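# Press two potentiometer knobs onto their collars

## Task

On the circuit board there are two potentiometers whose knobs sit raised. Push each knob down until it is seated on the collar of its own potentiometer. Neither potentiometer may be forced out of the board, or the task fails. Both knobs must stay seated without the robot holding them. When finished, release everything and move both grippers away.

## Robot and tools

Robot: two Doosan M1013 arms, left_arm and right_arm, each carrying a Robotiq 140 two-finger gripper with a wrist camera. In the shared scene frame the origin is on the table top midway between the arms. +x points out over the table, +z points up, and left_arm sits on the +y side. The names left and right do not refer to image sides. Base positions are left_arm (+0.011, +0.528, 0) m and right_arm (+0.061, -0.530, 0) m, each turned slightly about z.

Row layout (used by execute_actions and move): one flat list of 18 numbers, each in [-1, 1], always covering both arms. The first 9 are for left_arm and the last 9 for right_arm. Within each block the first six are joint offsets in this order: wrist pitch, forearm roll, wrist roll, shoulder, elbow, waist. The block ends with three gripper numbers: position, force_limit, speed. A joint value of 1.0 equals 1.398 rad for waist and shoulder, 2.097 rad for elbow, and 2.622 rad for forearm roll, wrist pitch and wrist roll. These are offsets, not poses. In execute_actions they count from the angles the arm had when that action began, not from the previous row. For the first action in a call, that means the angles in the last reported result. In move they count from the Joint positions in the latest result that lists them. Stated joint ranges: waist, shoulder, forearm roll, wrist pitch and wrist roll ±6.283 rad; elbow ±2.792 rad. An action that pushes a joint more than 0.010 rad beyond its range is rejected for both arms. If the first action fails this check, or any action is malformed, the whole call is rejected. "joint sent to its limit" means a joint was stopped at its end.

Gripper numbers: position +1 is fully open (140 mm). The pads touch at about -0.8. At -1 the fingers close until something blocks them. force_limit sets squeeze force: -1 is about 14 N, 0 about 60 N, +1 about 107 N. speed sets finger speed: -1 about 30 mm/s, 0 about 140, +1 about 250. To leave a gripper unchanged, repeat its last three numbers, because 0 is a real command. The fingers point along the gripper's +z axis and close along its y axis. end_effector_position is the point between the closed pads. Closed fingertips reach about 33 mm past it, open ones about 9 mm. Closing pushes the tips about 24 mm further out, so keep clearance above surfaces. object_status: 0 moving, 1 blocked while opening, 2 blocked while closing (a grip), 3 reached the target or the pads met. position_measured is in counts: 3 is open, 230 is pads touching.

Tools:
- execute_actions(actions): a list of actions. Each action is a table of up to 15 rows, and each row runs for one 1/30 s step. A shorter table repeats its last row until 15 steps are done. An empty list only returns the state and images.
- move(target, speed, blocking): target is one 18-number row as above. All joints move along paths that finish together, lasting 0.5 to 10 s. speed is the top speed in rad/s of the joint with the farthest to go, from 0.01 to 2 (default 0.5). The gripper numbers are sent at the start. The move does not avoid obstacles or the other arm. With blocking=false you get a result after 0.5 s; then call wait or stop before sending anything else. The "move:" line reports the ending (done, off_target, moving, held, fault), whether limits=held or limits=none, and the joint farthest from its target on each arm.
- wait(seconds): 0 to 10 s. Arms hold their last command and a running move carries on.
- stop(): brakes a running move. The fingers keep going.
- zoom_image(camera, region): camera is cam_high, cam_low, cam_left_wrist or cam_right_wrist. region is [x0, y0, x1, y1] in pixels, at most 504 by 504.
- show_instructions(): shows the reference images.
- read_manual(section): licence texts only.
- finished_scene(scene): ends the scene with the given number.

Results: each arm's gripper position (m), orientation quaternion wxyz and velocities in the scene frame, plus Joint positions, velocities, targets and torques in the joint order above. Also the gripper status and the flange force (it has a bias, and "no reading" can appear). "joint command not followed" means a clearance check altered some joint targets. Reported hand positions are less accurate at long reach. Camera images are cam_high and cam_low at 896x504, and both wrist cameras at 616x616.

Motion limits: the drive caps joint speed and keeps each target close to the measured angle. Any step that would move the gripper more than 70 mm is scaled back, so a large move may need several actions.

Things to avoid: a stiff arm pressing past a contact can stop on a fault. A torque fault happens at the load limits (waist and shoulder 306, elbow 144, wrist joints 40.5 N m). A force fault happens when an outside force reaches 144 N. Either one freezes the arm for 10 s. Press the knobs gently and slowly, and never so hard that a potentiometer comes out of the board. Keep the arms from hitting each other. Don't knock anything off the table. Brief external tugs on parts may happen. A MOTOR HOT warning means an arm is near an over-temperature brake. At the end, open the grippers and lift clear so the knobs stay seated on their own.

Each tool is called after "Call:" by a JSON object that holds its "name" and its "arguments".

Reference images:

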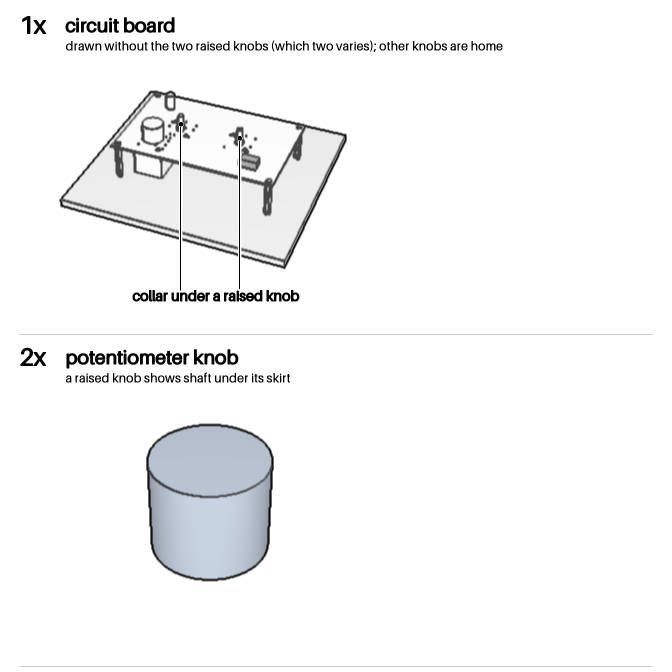

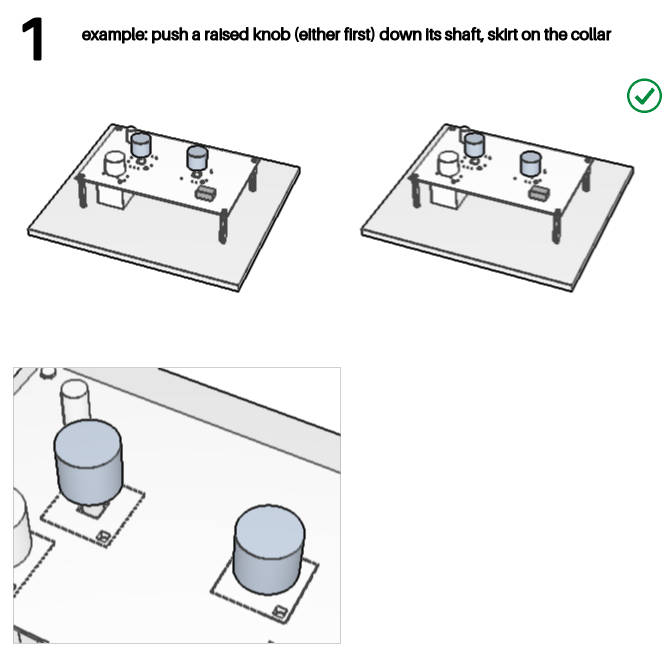

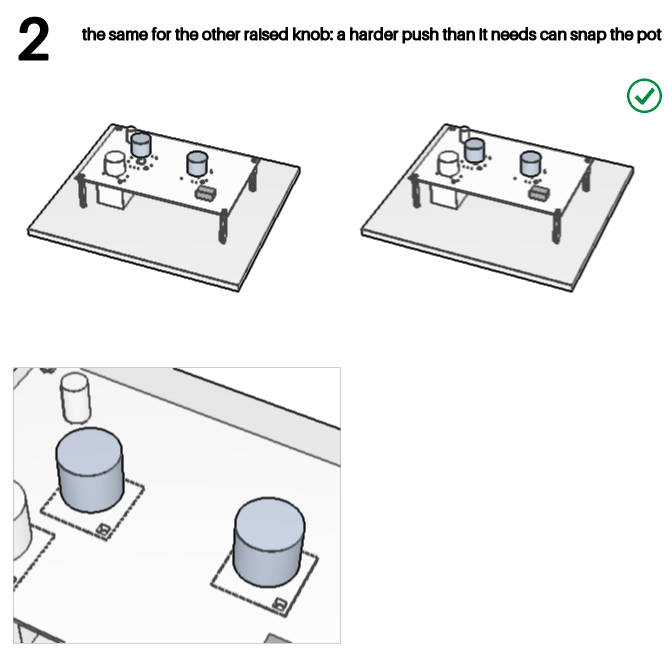

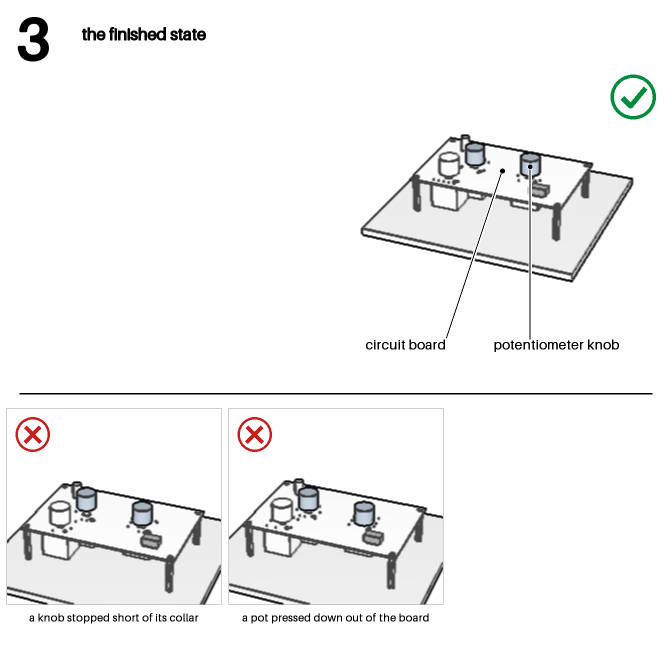

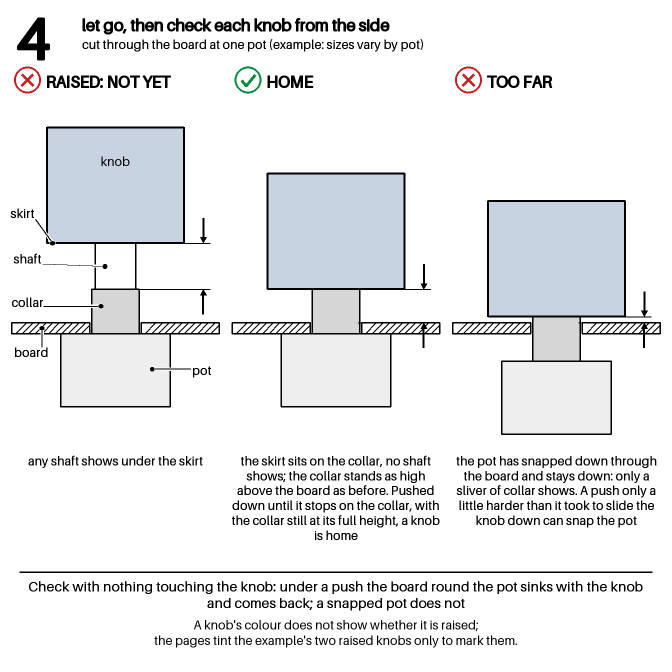

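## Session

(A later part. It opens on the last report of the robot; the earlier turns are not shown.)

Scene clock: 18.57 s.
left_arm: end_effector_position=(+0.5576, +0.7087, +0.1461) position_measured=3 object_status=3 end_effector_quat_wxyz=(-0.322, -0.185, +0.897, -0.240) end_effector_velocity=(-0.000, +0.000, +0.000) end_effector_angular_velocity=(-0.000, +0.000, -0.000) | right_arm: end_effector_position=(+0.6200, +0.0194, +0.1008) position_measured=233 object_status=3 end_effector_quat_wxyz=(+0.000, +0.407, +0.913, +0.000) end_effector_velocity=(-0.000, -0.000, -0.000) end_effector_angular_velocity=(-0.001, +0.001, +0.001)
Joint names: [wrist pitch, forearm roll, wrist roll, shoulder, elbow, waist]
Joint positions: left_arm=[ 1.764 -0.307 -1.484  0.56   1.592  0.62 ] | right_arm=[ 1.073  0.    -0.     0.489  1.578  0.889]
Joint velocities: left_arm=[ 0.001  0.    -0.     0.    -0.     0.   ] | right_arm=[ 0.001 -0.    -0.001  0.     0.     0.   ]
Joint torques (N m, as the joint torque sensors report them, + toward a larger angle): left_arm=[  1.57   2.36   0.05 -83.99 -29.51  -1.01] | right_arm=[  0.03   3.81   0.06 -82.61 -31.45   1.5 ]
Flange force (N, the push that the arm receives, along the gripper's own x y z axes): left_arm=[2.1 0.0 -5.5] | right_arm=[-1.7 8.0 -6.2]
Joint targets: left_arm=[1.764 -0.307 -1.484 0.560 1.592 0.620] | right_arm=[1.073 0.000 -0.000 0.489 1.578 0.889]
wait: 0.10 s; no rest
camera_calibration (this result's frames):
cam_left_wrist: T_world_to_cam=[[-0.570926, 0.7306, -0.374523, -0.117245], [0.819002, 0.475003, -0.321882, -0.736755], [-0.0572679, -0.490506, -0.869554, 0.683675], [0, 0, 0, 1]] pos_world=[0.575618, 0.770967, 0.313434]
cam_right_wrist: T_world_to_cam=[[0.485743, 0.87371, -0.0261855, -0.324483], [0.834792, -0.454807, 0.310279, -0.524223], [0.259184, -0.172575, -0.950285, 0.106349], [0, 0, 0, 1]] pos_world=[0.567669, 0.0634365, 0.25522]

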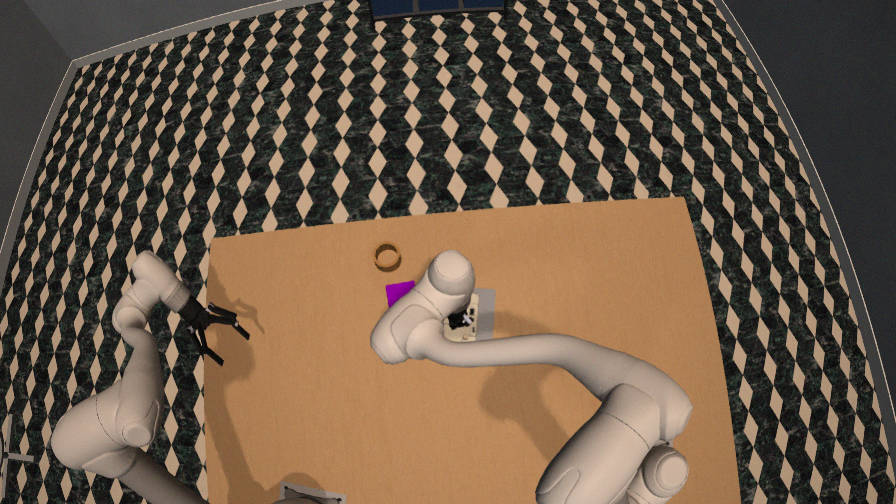

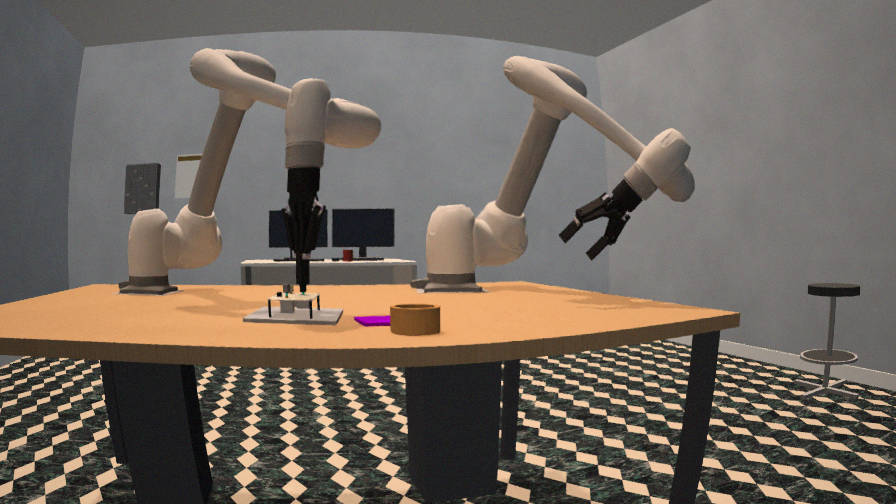

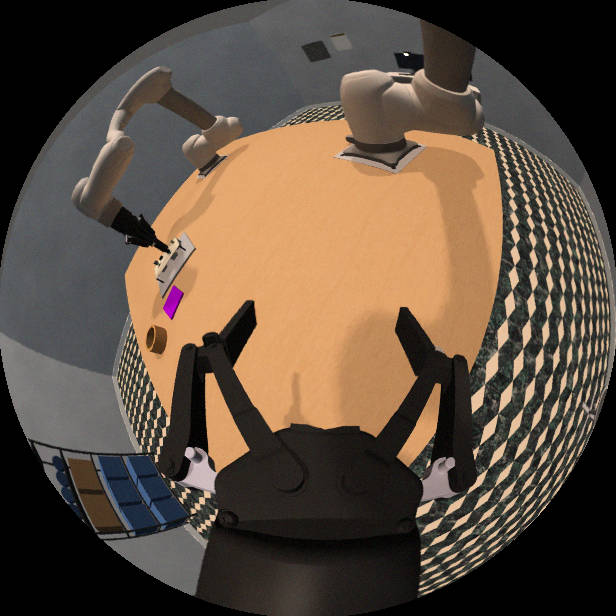

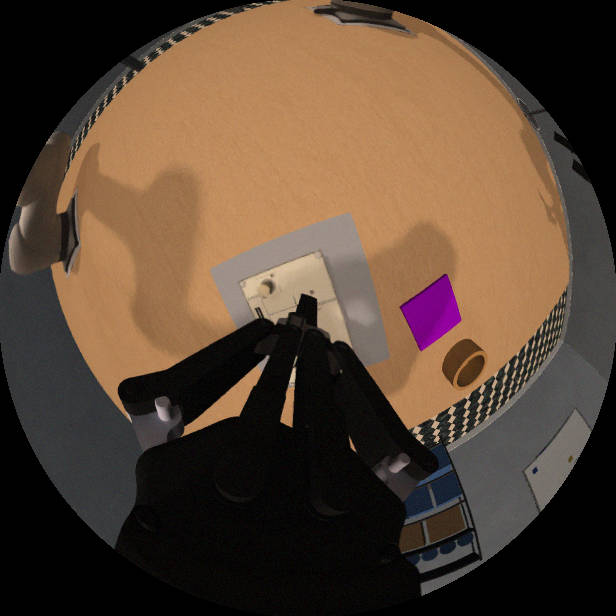

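Call:
{"name": "execute_actions", "arguments": {"actions": [[[0,0,0,0,0,0,1,0,0, -0.000304,0,0,0.000246,0.000216,0,-1,0,1]]]}}

Call:
{"name": "wait", "arguments": {"seconds": 0.1}}

Call:
{"name": "zoom_image", "arguments": {"camera": "cam_low", "region": [285, 275, 321, 299]}}

Scene clock: 19.37 s.
left_arm: end_effector_position=(+0.5576, +0.7087, +0.1461) position_measured=3 object_status=3 end_effector_quat_wxyz=(-0.322, -0.185, +0.897, -0.240) end_effector_velocity=(+0.000, +0.000, +0.000) end_effector_angular_velocity=(-0.000, +0.000, -0.000) | right_arm: end_effector_position=(+0.6199, +0.0194, +0.1003) position_measured=233 object_status=3 end_effector_quat_wxyz=(+0.000, +0.407, +0.913, +0.000) end_effector_velocity=(-0.001, -0.000, -0.000) end_effector_angular_velocity=(-0.000, +0.001, -0.000)
Joint names: [wrist pitch, forearm roll, wrist roll, shoulder, elbow, waist]
Joint positions: left_arm=[ 1.764 -0.307 -1.484  0.56   1.592  0.62 ] | right_arm=[ 1.073  0.    -0.     0.49   1.579  0.889]
Joint velocities: left_arm=[ 0.001 -0.    -0.     0.    -0.    -0.   ] | right_arm=[ 0.001  0.     0.    -0.     0.001  0.   ]
Joint torques (N m, as the joint torque sensors report them, + toward a larger angle): left_arm=[  1.83   2.32   0.06 -84.15 -30.    -0.79] | right_arm=[ -0.14   4.17   0.18 -82.05 -32.21   4.05]
Flange force (N, the push that the arm receives, along the gripper's own x y z axes): left_arm=[2.2 -0.4 -4.2] | right_arm=[-5.1 5.4 -6.2]
Joint targets: left_arm=[1.764 -0.307 -1.484 0.560 1.592 0.620] | right_arm=[1.073 0.000 -0.000 0.490 1.579 0.889]
camera_calibration (this result's frames):
cam_left_wrist: T_world_to_cam=[[-0.570926, 0.7306, -0.374523, -0.117245], [0.819002, 0.475003, -0.321882, -0.736755], [-0.0572677, -0.490506, -0.869554, 0.683675], [0, 0, 0, 1]] pos_world=[0.575618, 0.770967, 0.313434]
cam_right_wrist: T_world_to_cam=[[0.485743, 0.87371, -0.0261761, -0.324477], [0.83479, -0.454809, 0.310282, -0.524065], [0.259191, -0.172569, -0.950284, 0.105884], [0, 0, 0, 1]] pos_world=[0.567652, 0.0634215, 0.254734]

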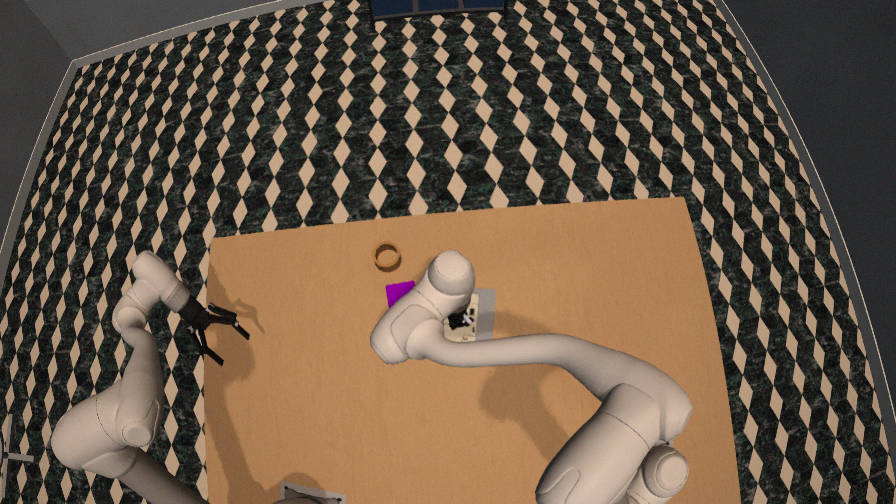

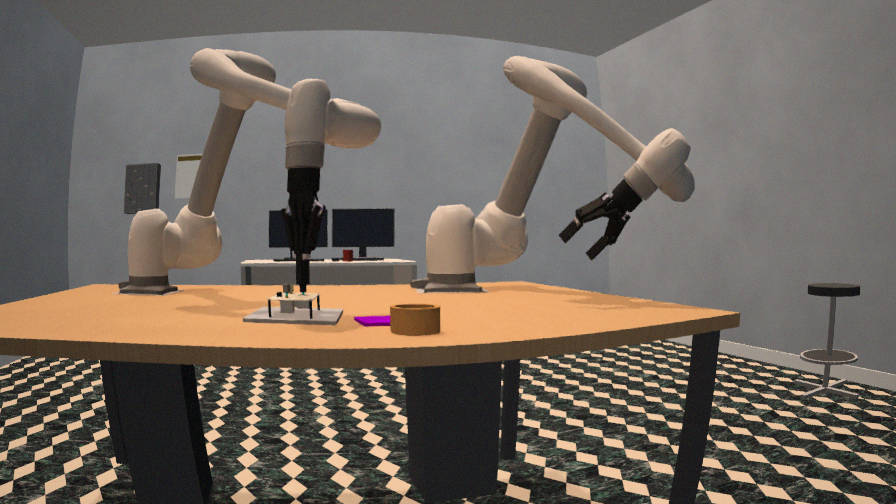

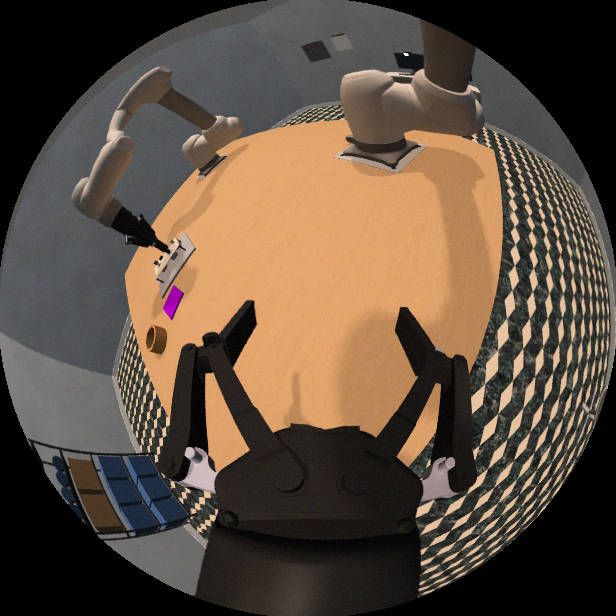

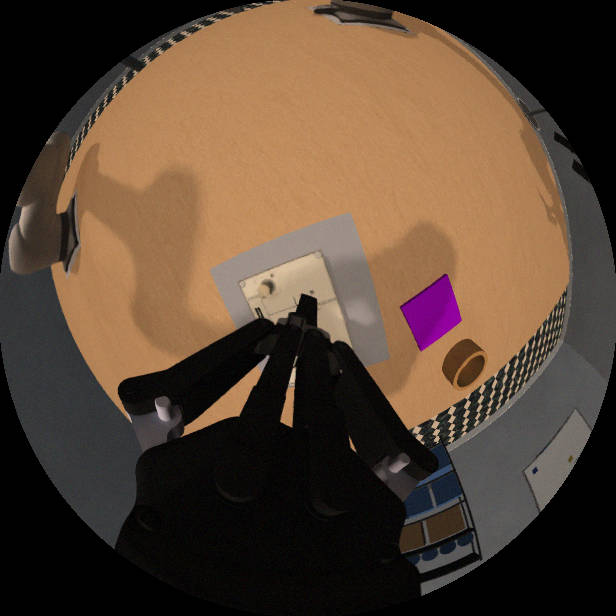

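Scene clock: 19.47 s.
left_arm: end_effector_position=(+0.5576, +0.7087, +0.1461) position_measured=3 object_status=3 end_effector_quat_wxyz=(-0.322, -0.185, +0.897, -0.240) end_effector_velocity=(+0.000, -0.000, +0.000) end_effector_angular_velocity=(-0.001, +0.001, -0.001) | right_arm: end_effector_position=(+0.6199, +0.0194, +0.1003) position_measured=233 object_status=3 end_effector_quat_wxyz=(+0.000, +0.407, +0.913, +0.000) end_effector_velocity=(+0.000, -0.000, -0.000) end_effector_angular_velocity=(-0.001, -0.000, +0.001)
Joint names: [wrist pitch, forearm roll, wrist roll, shoulder, elbow, waist]
Joint positions: left_arm=[ 1.764 -0.307 -1.484  0.56   1.592  0.62 ] | right_arm=[ 1.073  0.    -0.     0.49   1.579  0.889]
Joint velocities: left_arm=[ 0.001  0.     0.     0.001 -0.001 -0.   ] | right_arm=[ 0.    -0.001 -0.001  0.    -0.     0.   ]
Joint torques (N m, as the joint torque sensors report them, + toward a larger angle): left_arm=[  1.81   2.3    0.06 -84.16 -29.82  -1.06] | right_arm=[ -0.06   4.43  -0.07 -80.01 -31.38   5.06]
Flange force (N, the push that the arm receives, along the gripper's own x y z axes): left_arm=[1.7 -0.1 -4.8] | right_arm=[-6.2 4.4 -8.4]
Joint targets: left_arm=[1.764 -0.307 -1.484 0.560 1.592 0.620] | right_arm=[1.073 0.000 -0.000 0.490 1.579 0.889]
wait: 0.10 s; no rest
camera_calibration (this result's frames):
cam_left_wrist: T_world_to_cam=[[-0.570926, 0.7306, -0.374522, -0.117245], [0.819002, 0.475003, -0.321882, -0.736755], [-0.0572681, -0.490505, -0.869554, 0.683675], [0, 0, 0, 1]] pos_world=[0.575618, 0.770967, 0.313434]
cam_right_wrist: T_world_to_cam=[[0.485743, 0.87371, -0.0261801, -0.324475], [0.834791, -0.454808, 0.310281, -0.524064], [0.259189, -0.172572, -0.950284, 0.105883], [0, 0, 0, 1]] pos_world=[0.567651, 0.0634209, 0.254732]

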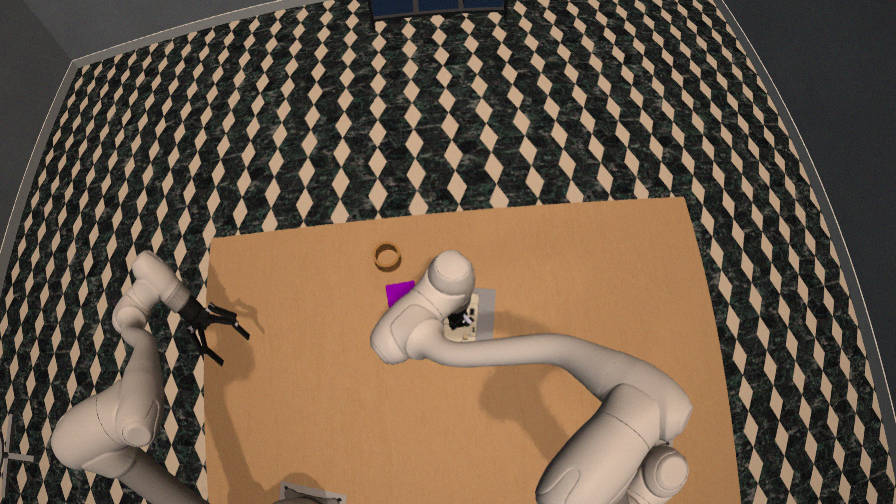

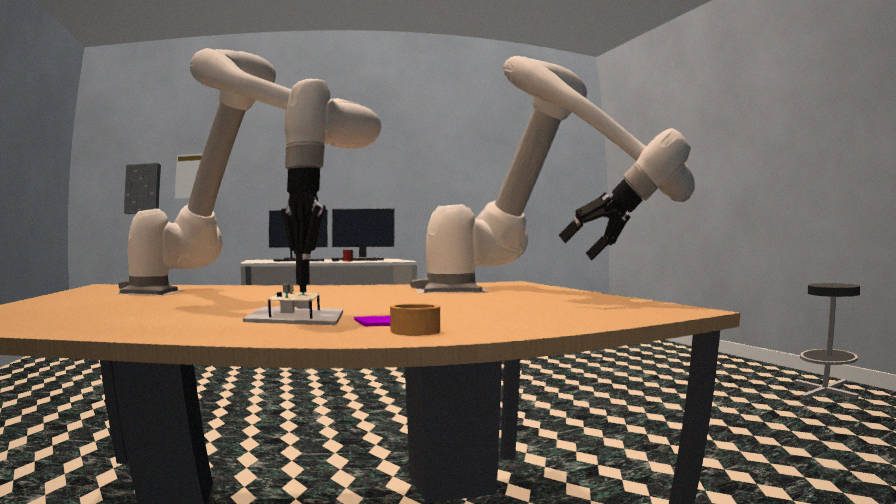

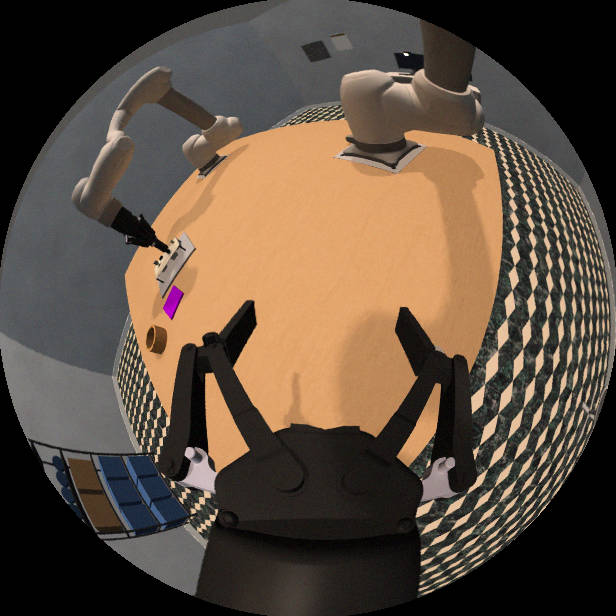

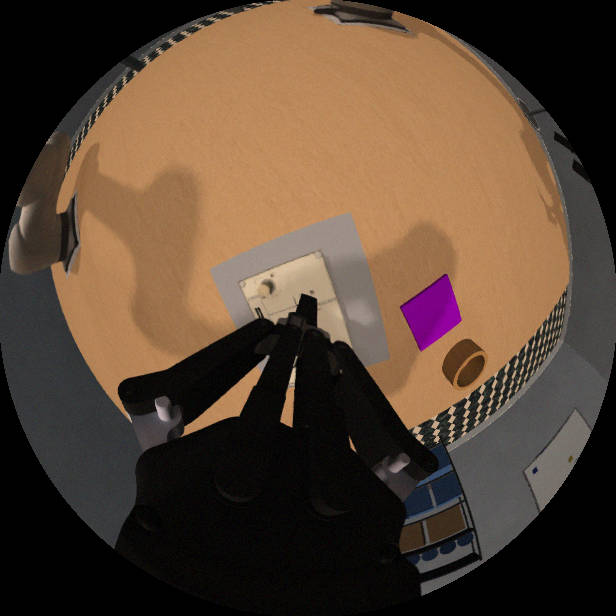

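Region (285, 275, 321, 299) of cam_low's 896x504 image, scaled by 14.000, with more detail than that image has.

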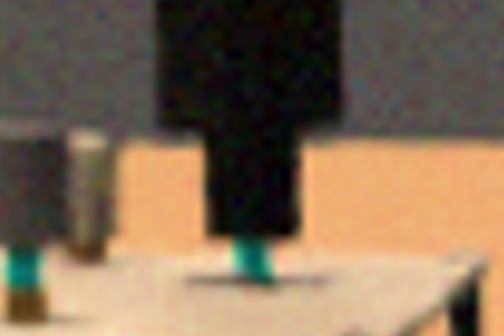

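Call:
{"name": "move", "arguments": {"target": [-0.5202,0.1171,-0.0332,-0.2933,0.0753,-0.372,1,0,1, -0.000911,0,0,0.000738,0.000647,0,-1,0,1], "speed": 1.3}}

Scene clock: 26.77 s.
left_arm: end_effector_position=(+0.8796, +0.4844, +0.3636) position_measured=3 object_status=3 end_effector_quat_wxyz=(+0.408, +0.041, +0.912, -0.018) end_effector_velocity=(+0.000, -0.000, +0.001) end_effector_angular_velocity=(-0.000, -0.003, -0.000) | right_arm: end_effector_position=(+0.6199, +0.0193, +0.0988) position_measured=233 object_status=3 end_effector_quat_wxyz=(+0.000, +0.407, +0.913, +0.000) end_effector_velocity=(+0.000, -0.000, +0.000) end_effector_angular_velocity=(-0.001, +0.000, +0.000)
Joint names: [wrist pitch, forearm roll, wrist roll, shoulder, elbow, waist]
Joint positions: left_arm=[ 0.4    0.    -1.571  0.15   1.75   0.1  ] | right_arm=[ 1.07   0.    -0.     0.491  1.58   0.889]
Joint velocities: left_arm=[-0.001  0.    -0.    -0.001 -0.001 -0.   ] | right_arm=[ 0.001 -0.    -0.     0.    -0.001  0.   ]
Joint torques (N m, as the joint torque sensors report them, + toward a larger angle): left_arm=[ -2.39   3.54   0.1  -54.64 -38.52  -0.95] | right_arm=[  0.21   3.95   0.   -74.21 -28.19   1.84]
Flange force (N, the push that the arm receives, along the gripper's own x y z axes): left_arm=[-5.4 -0.3 -2.4] | right_arm=[-2.2 3.1 -15.1]
Joint targets: left_arm=[0.400 0.000 -1.571 0.150 1.750 0.100] | right_arm=[1.070 0.000 -0.000 0.491 1.580 0.889]
move: done; limits=none; left_arm: farthest joint: the waist, 0.000 radians from its target (0.520 radians at the start); right_arm: farthest joint: the waist, 0.000 radians from its target (0.000 radians at the start)
camera_calibration (this result's frames):
cam_left_wrist: T_world_to_cam=[[0.163625, 0.98012, -0.112216, -0.55047], [0.269723, 0.0649687, 0.960744, -0.608564], [0.948934, -0.187469, -0.25373, -0.474514], [0, 0, 0, 1]] pos_world=[0.704497, 0.490107, 0.402504]
cam_right_wrist: T_world_to_cam=[[0.485743, 0.87371, -0.0261797, -0.324444], [0.834791, -0.454808, 0.310281, -0.523583], [0.259189, -0.172571, -0.950284, 0.104489], [0, 0, 0, 1]] pos_world=[0.567596, 0.0633713, 0.253258]

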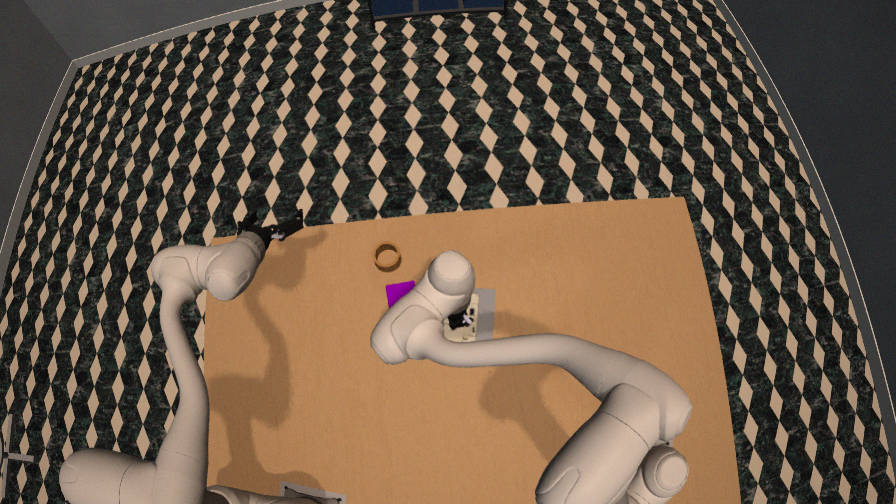

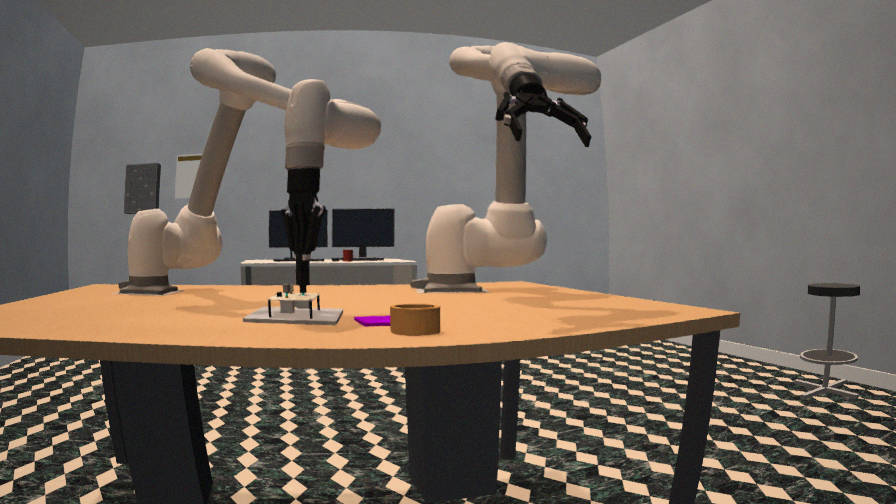

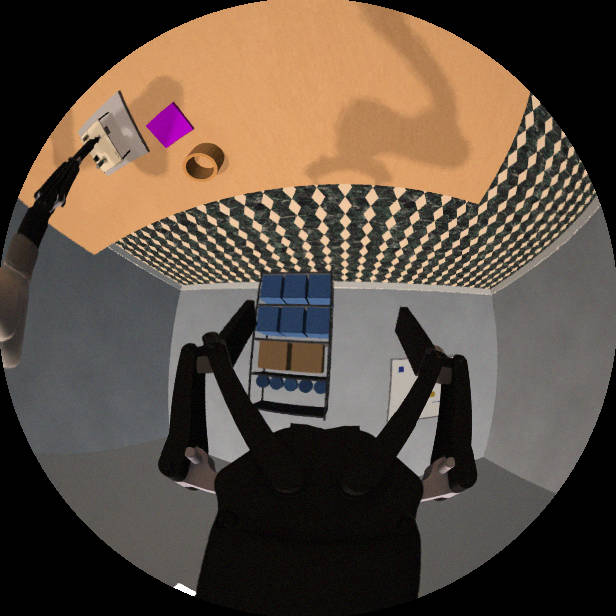

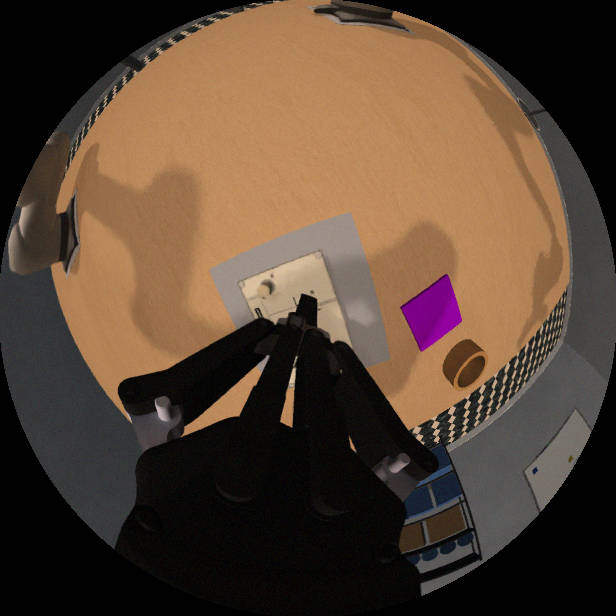

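Call:
{"name": "zoom_image", "arguments": {"camera": "cam_low", "region": [270, 270, 330, 310]}}

Region (270, 270, 330, 310) of cam_low's 896x504 image, scaled by 8.400, with more detail than that image has.

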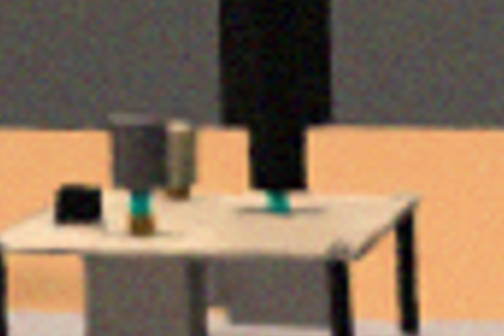

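Call:
{"name": "move", "arguments": {"target": [-0.6037,0,0,0.3255,0.1903,-0.3648,-1,0,1, -0.000911,0,0,0.000738,0.000647,0,-1,0,1], "speed": 1.2}}

Scene clock: 29.83 s.
left_arm: end_effector_position=(+0.7698, +0.0505, +0.1449) position_measured=233 object_status=3 end_effector_quat_wxyz=(+0.675, +0.209, +0.676, -0.209) end_effector_velocity=(-0.000, -0.001, +0.000) end_effector_angular_velocity=(-0.000, -0.001, -0.001) | right_arm: end_effector_position=(+0.6198, +0.0193, +0.0973) position_measured=233 object_status=3 end_effector_quat_wxyz=(+0.000, +0.407, +0.913, +0.000) end_effector_velocity=(-0.000, +0.000, -0.000) end_effector_angular_velocity=(+0.001, +0.001, -0.000)
Joint names: [wrist pitch, forearm roll, wrist roll, shoulder, elbow, waist]
Joint positions: left_arm=[-1.182  0.    -1.571  0.605  2.149 -0.41 ] | right_arm=[ 1.068  0.    -0.     0.492  1.581  0.889]
Joint velocities: left_arm=[-0.002  0.     0.001  0.001 -0.    -0.001] | right_arm=[-0.     0.001 -0.     0.     0.     0.   ]
Joint torques (N m, as the joint torque sensors report them, + toward a larger angle): left_arm=[ -2.9    1.12   0.07 -75.47 -15.7   -0.33] | right_arm=[  0.37   4.46  -0.12 -72.09 -26.32   2.  ]
Flange force (N, the push that the arm receives, along the gripper's own x y z axes): left_arm=[-3.6 2.1 4.4] | right_arm=[-2.2 3.9 -18.0]
Joint targets: left_arm=[-1.182 0.000 -1.571 0.605 2.149 -0.410] | right_arm=[1.068 0.000 -0.000 0.492 1.581 0.889]
move: done; limits=none; left_arm: farthest joint: the waist, 0.000 radians from its target (0.510 radians at the start); right_arm: farthest joint: the waist, 0.000 radians from its target (0.000 radians at the start)
camera_calibration (this result's frames):
cam_left_wrist: T_world_to_cam=[[0.66739, 0.743931, -0.0340123, -0.518931], [-0.315633, 0.323935, 0.891876, 0.106885], [0.674512, -0.584493, 0.451, -0.377967], [0, 0, 0, 1]] pos_world=[0.635009, 0.130506, 0.0574853]
cam_right_wrist: T_world_to_cam=[[0.485743, 0.87371, -0.0261798, -0.324409], [0.83479, -0.454808, 0.310281, -0.523102], [0.259189, -0.172571, -0.950284, 0.103095], [0, 0, 0, 1]] pos_world=[0.567539, 0.0633195, 0.251785]

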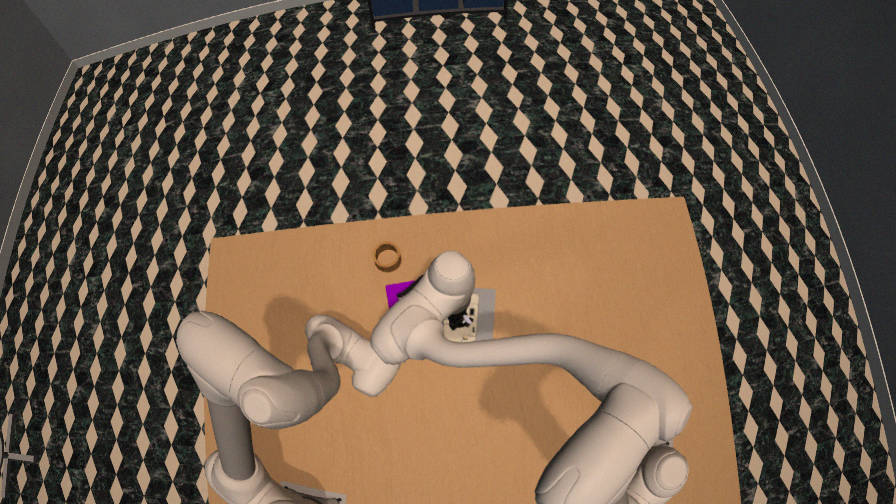

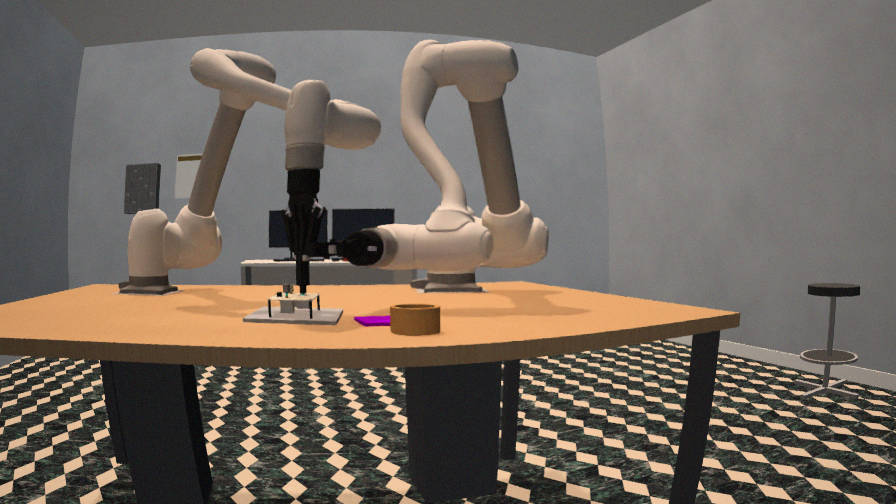

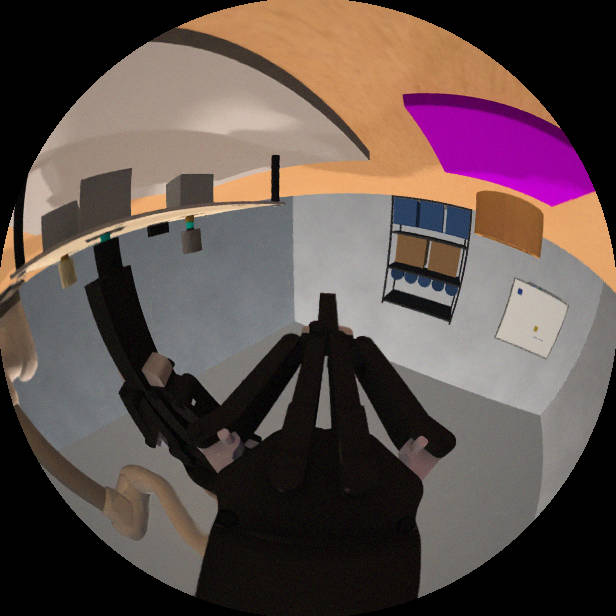

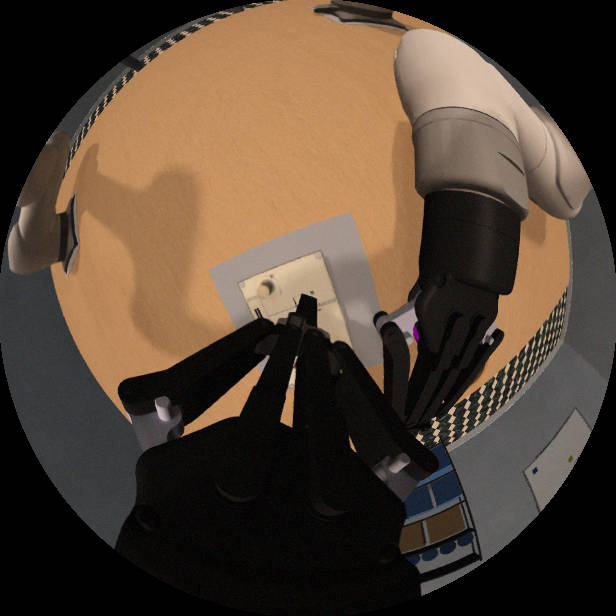

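Call:
{"name": "zoom_image", "arguments": {"camera": "cam_left_wrist", "region": [40, 190, 220, 300]}}

Region (40, 190, 220, 300) of cam_left_wrist's 616x616 image, scaled by 2.800, with more detail than that image has.

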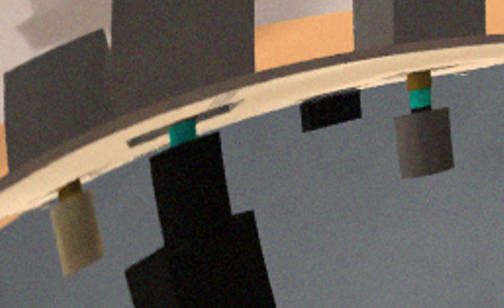

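Call:
{"name": "zoom_image", "arguments": {"camera": "cam_left_wrist", "region": [80, 215, 140, 265]}}

Call:
{"name": "zoom_image", "arguments": {"camera": "cam_left_wrist", "region": [160, 205, 220, 265]}}

Region (80, 215, 140, 265) of cam_left_wrist's 616x616 image, scaled by 8.400, with more detail than that image has.

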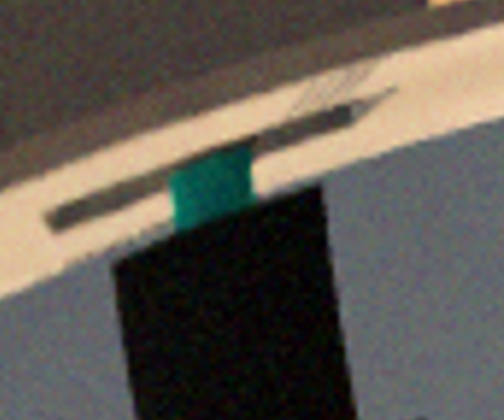

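Region (160, 205, 220, 265) of cam_left_wrist's 616x616 image, scaled by 8.400, with more detail than that image has.

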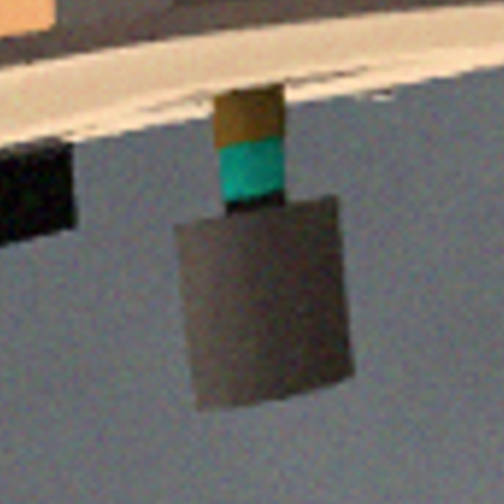

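Call:
{"name": "execute_actions", "arguments": {"actions": "[[[-0.6037,0,0,0.3255,0.1903,-0.3648,-1,0,1, 0,0,0,0,0,0,-1,0,1]]].slice"}}



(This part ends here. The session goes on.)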